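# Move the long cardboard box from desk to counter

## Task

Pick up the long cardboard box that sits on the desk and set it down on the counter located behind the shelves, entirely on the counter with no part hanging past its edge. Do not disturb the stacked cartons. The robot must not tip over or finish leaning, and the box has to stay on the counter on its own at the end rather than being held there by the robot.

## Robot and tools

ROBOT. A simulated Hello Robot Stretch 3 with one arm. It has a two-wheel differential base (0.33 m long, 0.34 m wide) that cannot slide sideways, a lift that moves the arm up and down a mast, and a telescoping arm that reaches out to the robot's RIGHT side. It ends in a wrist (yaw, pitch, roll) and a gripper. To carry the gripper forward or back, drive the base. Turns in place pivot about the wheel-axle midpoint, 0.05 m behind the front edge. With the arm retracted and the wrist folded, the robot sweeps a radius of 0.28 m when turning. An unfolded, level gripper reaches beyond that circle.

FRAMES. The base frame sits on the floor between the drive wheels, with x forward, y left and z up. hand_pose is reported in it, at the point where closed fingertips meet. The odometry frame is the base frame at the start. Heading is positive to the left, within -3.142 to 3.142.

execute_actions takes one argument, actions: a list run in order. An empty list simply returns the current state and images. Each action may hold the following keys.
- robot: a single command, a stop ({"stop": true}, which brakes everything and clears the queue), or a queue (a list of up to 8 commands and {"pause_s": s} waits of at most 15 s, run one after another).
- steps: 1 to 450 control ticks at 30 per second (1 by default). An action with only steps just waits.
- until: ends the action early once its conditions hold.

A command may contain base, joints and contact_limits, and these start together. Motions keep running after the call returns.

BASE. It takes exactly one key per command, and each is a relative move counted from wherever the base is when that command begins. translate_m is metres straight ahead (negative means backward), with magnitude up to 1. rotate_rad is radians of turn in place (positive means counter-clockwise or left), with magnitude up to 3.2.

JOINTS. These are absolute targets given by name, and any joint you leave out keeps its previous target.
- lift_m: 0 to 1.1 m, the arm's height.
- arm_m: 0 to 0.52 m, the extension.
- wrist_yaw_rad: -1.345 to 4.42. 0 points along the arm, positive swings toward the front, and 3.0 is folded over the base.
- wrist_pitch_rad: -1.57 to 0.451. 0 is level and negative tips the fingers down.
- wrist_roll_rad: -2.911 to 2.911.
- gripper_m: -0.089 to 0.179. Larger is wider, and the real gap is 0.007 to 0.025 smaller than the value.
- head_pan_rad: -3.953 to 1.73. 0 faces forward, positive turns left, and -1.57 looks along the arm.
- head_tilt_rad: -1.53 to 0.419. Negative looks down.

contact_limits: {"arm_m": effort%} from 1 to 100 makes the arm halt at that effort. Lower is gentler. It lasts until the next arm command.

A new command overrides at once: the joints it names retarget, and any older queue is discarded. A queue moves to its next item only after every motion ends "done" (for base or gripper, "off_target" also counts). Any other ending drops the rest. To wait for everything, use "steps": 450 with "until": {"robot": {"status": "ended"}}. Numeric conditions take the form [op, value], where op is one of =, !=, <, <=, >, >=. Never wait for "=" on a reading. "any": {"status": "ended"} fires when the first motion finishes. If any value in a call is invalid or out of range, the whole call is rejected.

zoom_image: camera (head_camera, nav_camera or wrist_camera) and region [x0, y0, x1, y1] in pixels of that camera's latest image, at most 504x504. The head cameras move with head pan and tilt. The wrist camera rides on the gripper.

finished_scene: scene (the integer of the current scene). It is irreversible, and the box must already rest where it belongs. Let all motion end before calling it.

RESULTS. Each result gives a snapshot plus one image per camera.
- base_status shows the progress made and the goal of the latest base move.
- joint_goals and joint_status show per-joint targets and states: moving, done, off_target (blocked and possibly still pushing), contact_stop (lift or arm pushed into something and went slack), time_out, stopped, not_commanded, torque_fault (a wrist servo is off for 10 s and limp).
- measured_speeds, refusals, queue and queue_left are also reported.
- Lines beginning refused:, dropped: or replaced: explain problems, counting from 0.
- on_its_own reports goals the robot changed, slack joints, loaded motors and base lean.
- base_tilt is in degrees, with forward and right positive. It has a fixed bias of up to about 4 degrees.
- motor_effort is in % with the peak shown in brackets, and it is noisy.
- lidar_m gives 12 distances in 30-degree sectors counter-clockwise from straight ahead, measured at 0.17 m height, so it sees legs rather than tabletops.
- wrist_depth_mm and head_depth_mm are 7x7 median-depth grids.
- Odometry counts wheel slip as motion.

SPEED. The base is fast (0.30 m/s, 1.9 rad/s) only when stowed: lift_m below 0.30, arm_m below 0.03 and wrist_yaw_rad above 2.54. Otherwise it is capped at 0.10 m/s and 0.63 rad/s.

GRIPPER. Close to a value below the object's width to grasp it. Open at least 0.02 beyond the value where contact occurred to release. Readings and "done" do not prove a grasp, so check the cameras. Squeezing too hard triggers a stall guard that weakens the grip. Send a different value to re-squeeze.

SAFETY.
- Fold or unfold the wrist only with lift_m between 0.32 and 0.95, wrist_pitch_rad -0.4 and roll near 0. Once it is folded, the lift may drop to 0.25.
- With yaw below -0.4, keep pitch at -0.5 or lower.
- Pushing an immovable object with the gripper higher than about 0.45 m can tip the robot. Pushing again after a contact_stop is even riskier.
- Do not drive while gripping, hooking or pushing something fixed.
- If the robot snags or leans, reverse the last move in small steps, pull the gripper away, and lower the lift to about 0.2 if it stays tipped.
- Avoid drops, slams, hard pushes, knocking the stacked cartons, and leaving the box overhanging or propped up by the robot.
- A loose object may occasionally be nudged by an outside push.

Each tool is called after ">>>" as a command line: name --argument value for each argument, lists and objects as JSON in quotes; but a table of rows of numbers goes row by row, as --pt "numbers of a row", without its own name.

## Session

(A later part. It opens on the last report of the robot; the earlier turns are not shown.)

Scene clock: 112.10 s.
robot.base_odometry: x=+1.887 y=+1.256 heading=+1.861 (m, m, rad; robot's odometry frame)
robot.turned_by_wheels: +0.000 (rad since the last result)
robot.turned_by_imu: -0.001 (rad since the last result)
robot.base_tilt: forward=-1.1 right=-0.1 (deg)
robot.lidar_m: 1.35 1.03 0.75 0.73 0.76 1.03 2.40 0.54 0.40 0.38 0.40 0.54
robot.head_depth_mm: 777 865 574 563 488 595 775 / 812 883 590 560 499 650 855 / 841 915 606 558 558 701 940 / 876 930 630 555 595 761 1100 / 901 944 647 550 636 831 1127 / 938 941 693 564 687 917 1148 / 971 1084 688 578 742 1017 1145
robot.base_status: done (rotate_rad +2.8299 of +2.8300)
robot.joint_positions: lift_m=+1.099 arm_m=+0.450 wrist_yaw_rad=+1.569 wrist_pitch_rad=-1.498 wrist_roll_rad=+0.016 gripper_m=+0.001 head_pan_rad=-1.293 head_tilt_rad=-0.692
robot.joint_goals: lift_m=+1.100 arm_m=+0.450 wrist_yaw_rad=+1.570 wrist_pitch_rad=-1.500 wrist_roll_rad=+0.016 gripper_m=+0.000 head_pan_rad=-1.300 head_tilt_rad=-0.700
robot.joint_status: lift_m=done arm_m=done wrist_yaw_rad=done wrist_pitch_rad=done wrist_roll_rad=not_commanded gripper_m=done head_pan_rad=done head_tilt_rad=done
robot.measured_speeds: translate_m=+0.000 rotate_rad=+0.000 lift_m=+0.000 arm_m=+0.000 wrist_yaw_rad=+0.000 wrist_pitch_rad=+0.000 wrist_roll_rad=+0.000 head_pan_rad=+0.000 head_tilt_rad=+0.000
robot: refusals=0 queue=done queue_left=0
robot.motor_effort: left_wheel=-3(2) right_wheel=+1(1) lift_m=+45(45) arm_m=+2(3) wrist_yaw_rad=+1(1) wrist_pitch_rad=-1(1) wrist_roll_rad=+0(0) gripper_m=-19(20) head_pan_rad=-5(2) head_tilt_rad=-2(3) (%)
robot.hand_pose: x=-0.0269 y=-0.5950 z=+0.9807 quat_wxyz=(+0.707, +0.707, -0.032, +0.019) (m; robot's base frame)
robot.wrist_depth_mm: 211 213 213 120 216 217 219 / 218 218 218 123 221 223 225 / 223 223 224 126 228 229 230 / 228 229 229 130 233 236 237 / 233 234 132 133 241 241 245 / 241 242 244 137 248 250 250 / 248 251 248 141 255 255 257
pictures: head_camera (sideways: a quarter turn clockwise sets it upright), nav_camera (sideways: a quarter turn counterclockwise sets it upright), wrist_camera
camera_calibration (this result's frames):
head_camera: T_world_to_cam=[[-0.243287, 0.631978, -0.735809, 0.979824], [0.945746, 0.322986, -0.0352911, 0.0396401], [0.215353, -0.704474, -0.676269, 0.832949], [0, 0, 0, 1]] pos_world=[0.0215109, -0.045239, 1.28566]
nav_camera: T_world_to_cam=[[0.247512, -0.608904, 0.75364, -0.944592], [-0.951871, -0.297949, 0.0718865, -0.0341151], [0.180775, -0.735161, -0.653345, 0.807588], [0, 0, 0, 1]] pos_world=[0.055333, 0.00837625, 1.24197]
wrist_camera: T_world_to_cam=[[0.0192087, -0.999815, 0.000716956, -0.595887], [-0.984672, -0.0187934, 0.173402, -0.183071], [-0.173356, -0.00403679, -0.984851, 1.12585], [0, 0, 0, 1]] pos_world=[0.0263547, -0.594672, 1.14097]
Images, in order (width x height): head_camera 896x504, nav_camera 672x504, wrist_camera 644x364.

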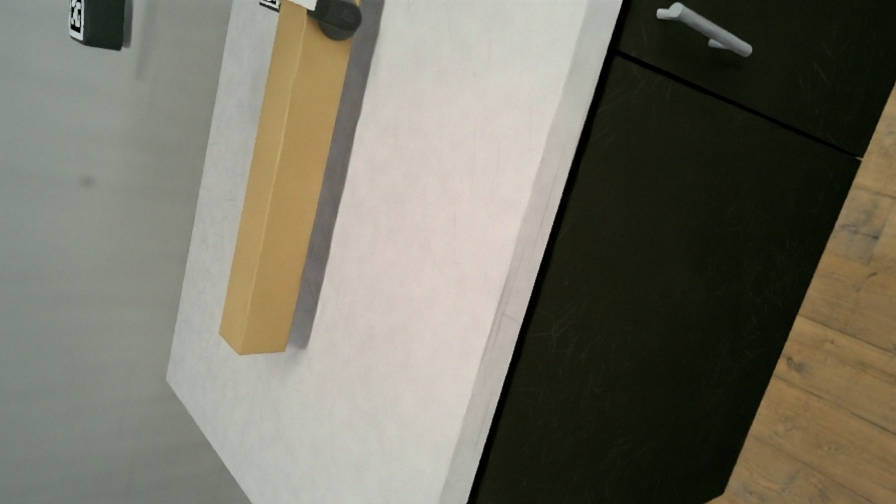

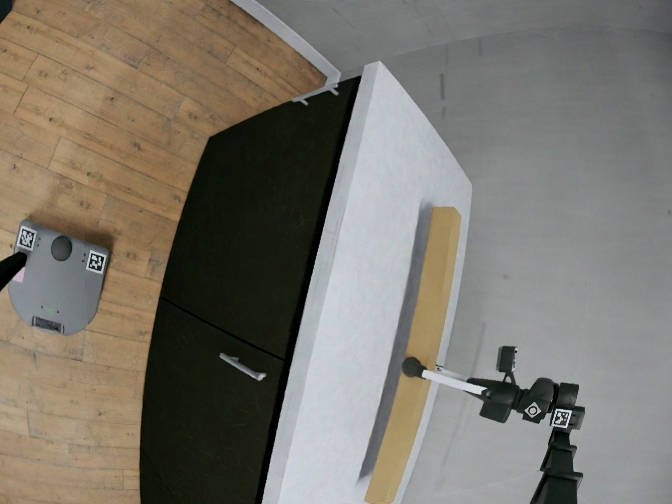

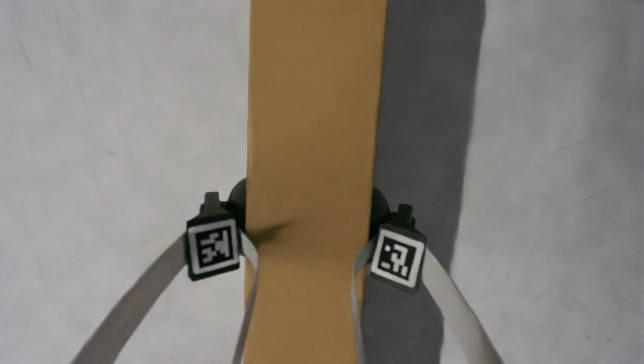

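>>> execute_actions --actions '[{"robot":[{"joints":{"lift_m":1.053}},{"joints":{"gripper_m":0.12}},{"joints":{"lift_m":1.1}}],"steps":450,"until":{"robot":{"status":"ended"}}}]'

Scene clock: 117.17 s.
robot.base_odometry: x=+1.887 y=+1.256 heading=+1.861 (m, m, rad; robot's odometry frame)
robot.turned_by_wheels: +0.000 (rad since the last result)
robot.turned_by_imu: -0.001 (rad since the last result)
robot.base_tilt: forward=-1.1 right=+0.0 (deg)
robot.lidar_m: 1.35 1.03 0.75 0.73 0.76 1.03 2.40 0.55 0.40 0.38 0.40 0.54
robot.head_depth_mm: 779 865 732 565 488 596 779 / 814 883 619 561 500 648 852 / 839 915 635 558 558 701 944 / 869 930 645 552 594 761 1103 / 904 947 653 551 639 832 1125 / 942 941 694 564 684 910 1150 / 971 1090 687 580 742 1015 1144
robot.base_status: done (rotate_rad +2.8299 of +2.8300)
robot.joint_positions: lift_m=+1.099 arm_m=+0.450 wrist_yaw_rad=+1.569 wrist_pitch_rad=-1.498 wrist_roll_rad=+0.016 gripper_m=+0.120 head_pan_rad=-1.293 head_tilt_rad=-0.692
robot.joint_goals: lift_m=+1.100 arm_m=+0.450 wrist_yaw_rad=+1.570 wrist_pitch_rad=-1.500 wrist_roll_rad=+0.016 gripper_m=+0.120 head_pan_rad=-1.300 head_tilt_rad=-0.700
robot.joint_status: lift_m=done arm_m=done wrist_yaw_rad=done wrist_pitch_rad=done wrist_roll_rad=not_commanded gripper_m=done head_pan_rad=done head_tilt_rad=done
robot.measured_speeds: translate_m=+0.000 rotate_rad=+0.000 lift_m=+0.000 arm_m=+0.000 wrist_yaw_rad=+0.000 wrist_pitch_rad=+0.000 wrist_roll_rad=+0.000 head_pan_rad=+0.000 head_tilt_rad=+0.000
robot: refusals=0 queue=done queue_left=0
robot.motor_effort: left_wheel=-3(3) right_wheel=+1(1) lift_m=+44(48) arm_m=+3(2) wrist_yaw_rad=+1(1) wrist_pitch_rad=-1(1) wrist_roll_rad=+0(0) gripper_m=+0(81) head_pan_rad=-3(4) head_tilt_rad=-2(3) (%)
robot.hand_pose: x=-0.0269 y=-0.5950 z=+0.9807 quat_wxyz=(+0.707, +0.707, -0.032, +0.019) (m; robot's base frame)
robot.wrist_depth_mm: 212 213 213 168 216 218 219 / 216 218 219 172 222 224 225 / 222 224 225 177 228 230 231 / 228 228 230 181 232 235 237 / 235 - 237 186 239 241 244 / 239 242 243 192 247 250 252 / 249 249 250 197 254 257 258
pictures: head_camera (sideways: a quarter turn clockwise sets it upright), nav_camera (sideways: a quarter turn counterclockwise sets it upright), wrist_camera
camera_calibration (this result's frames):
head_camera: T_world_to_cam=[[-0.243287, 0.631978, -0.735809, 0.979824], [0.945746, 0.322986, -0.0352911, 0.0396401], [0.215353, -0.704474, -0.676268, 0.832949], [0, 0, 0, 1]] pos_world=[0.0215109, -0.045239, 1.28566]
nav_camera: T_world_to_cam=[[0.247512, -0.608904, 0.75364, -0.944592], [-0.951871, -0.29795, 0.0718865, -0.0341152], [0.180775, -0.735161, -0.653344, 0.807588], [0, 0, 0, 1]] pos_world=[0.055333, 0.00837625, 1.24197]
wrist_camera: T_world_to_cam=[[0.019209, -0.999815, 0.000716963, -0.595887], [-0.984672, -0.0187938, 0.173402, -0.183072], [-0.173356, -0.00403686, -0.984851, 1.12586], [0, 0, 0, 1]] pos_world=[0.0263547, -0.594673, 1.14097]
Images, in order (width x height): head_camera 896x504, nav_camera 672x504, wrist_camera 644x364.

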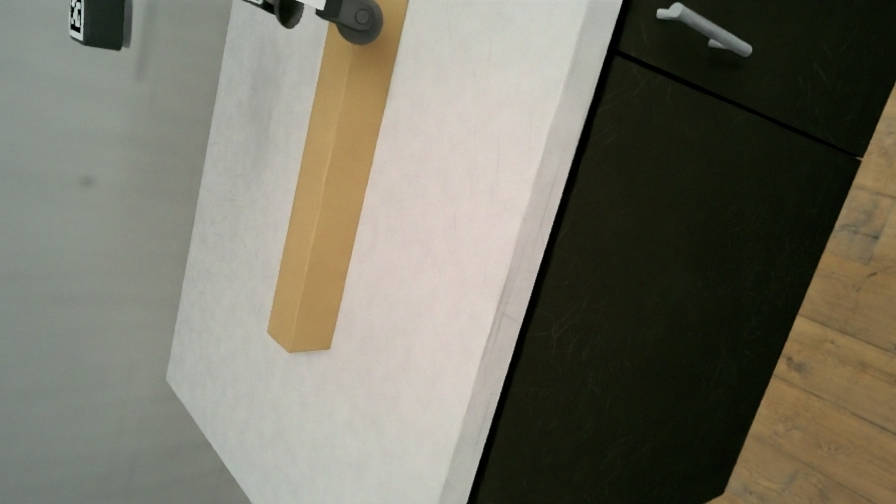

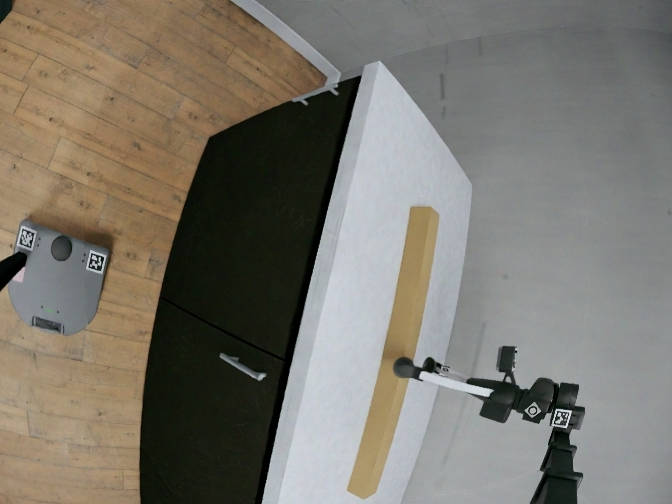

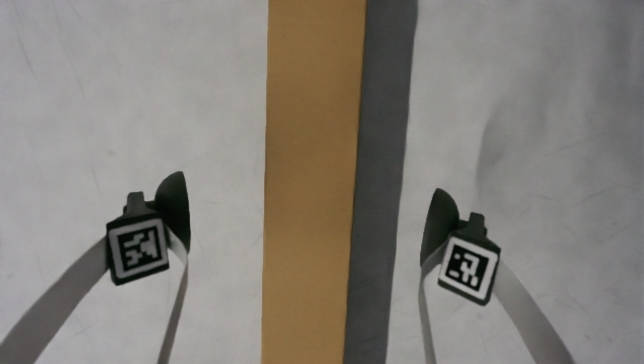

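>>> finished_scene --scene 2

The scene is finished: the task was done.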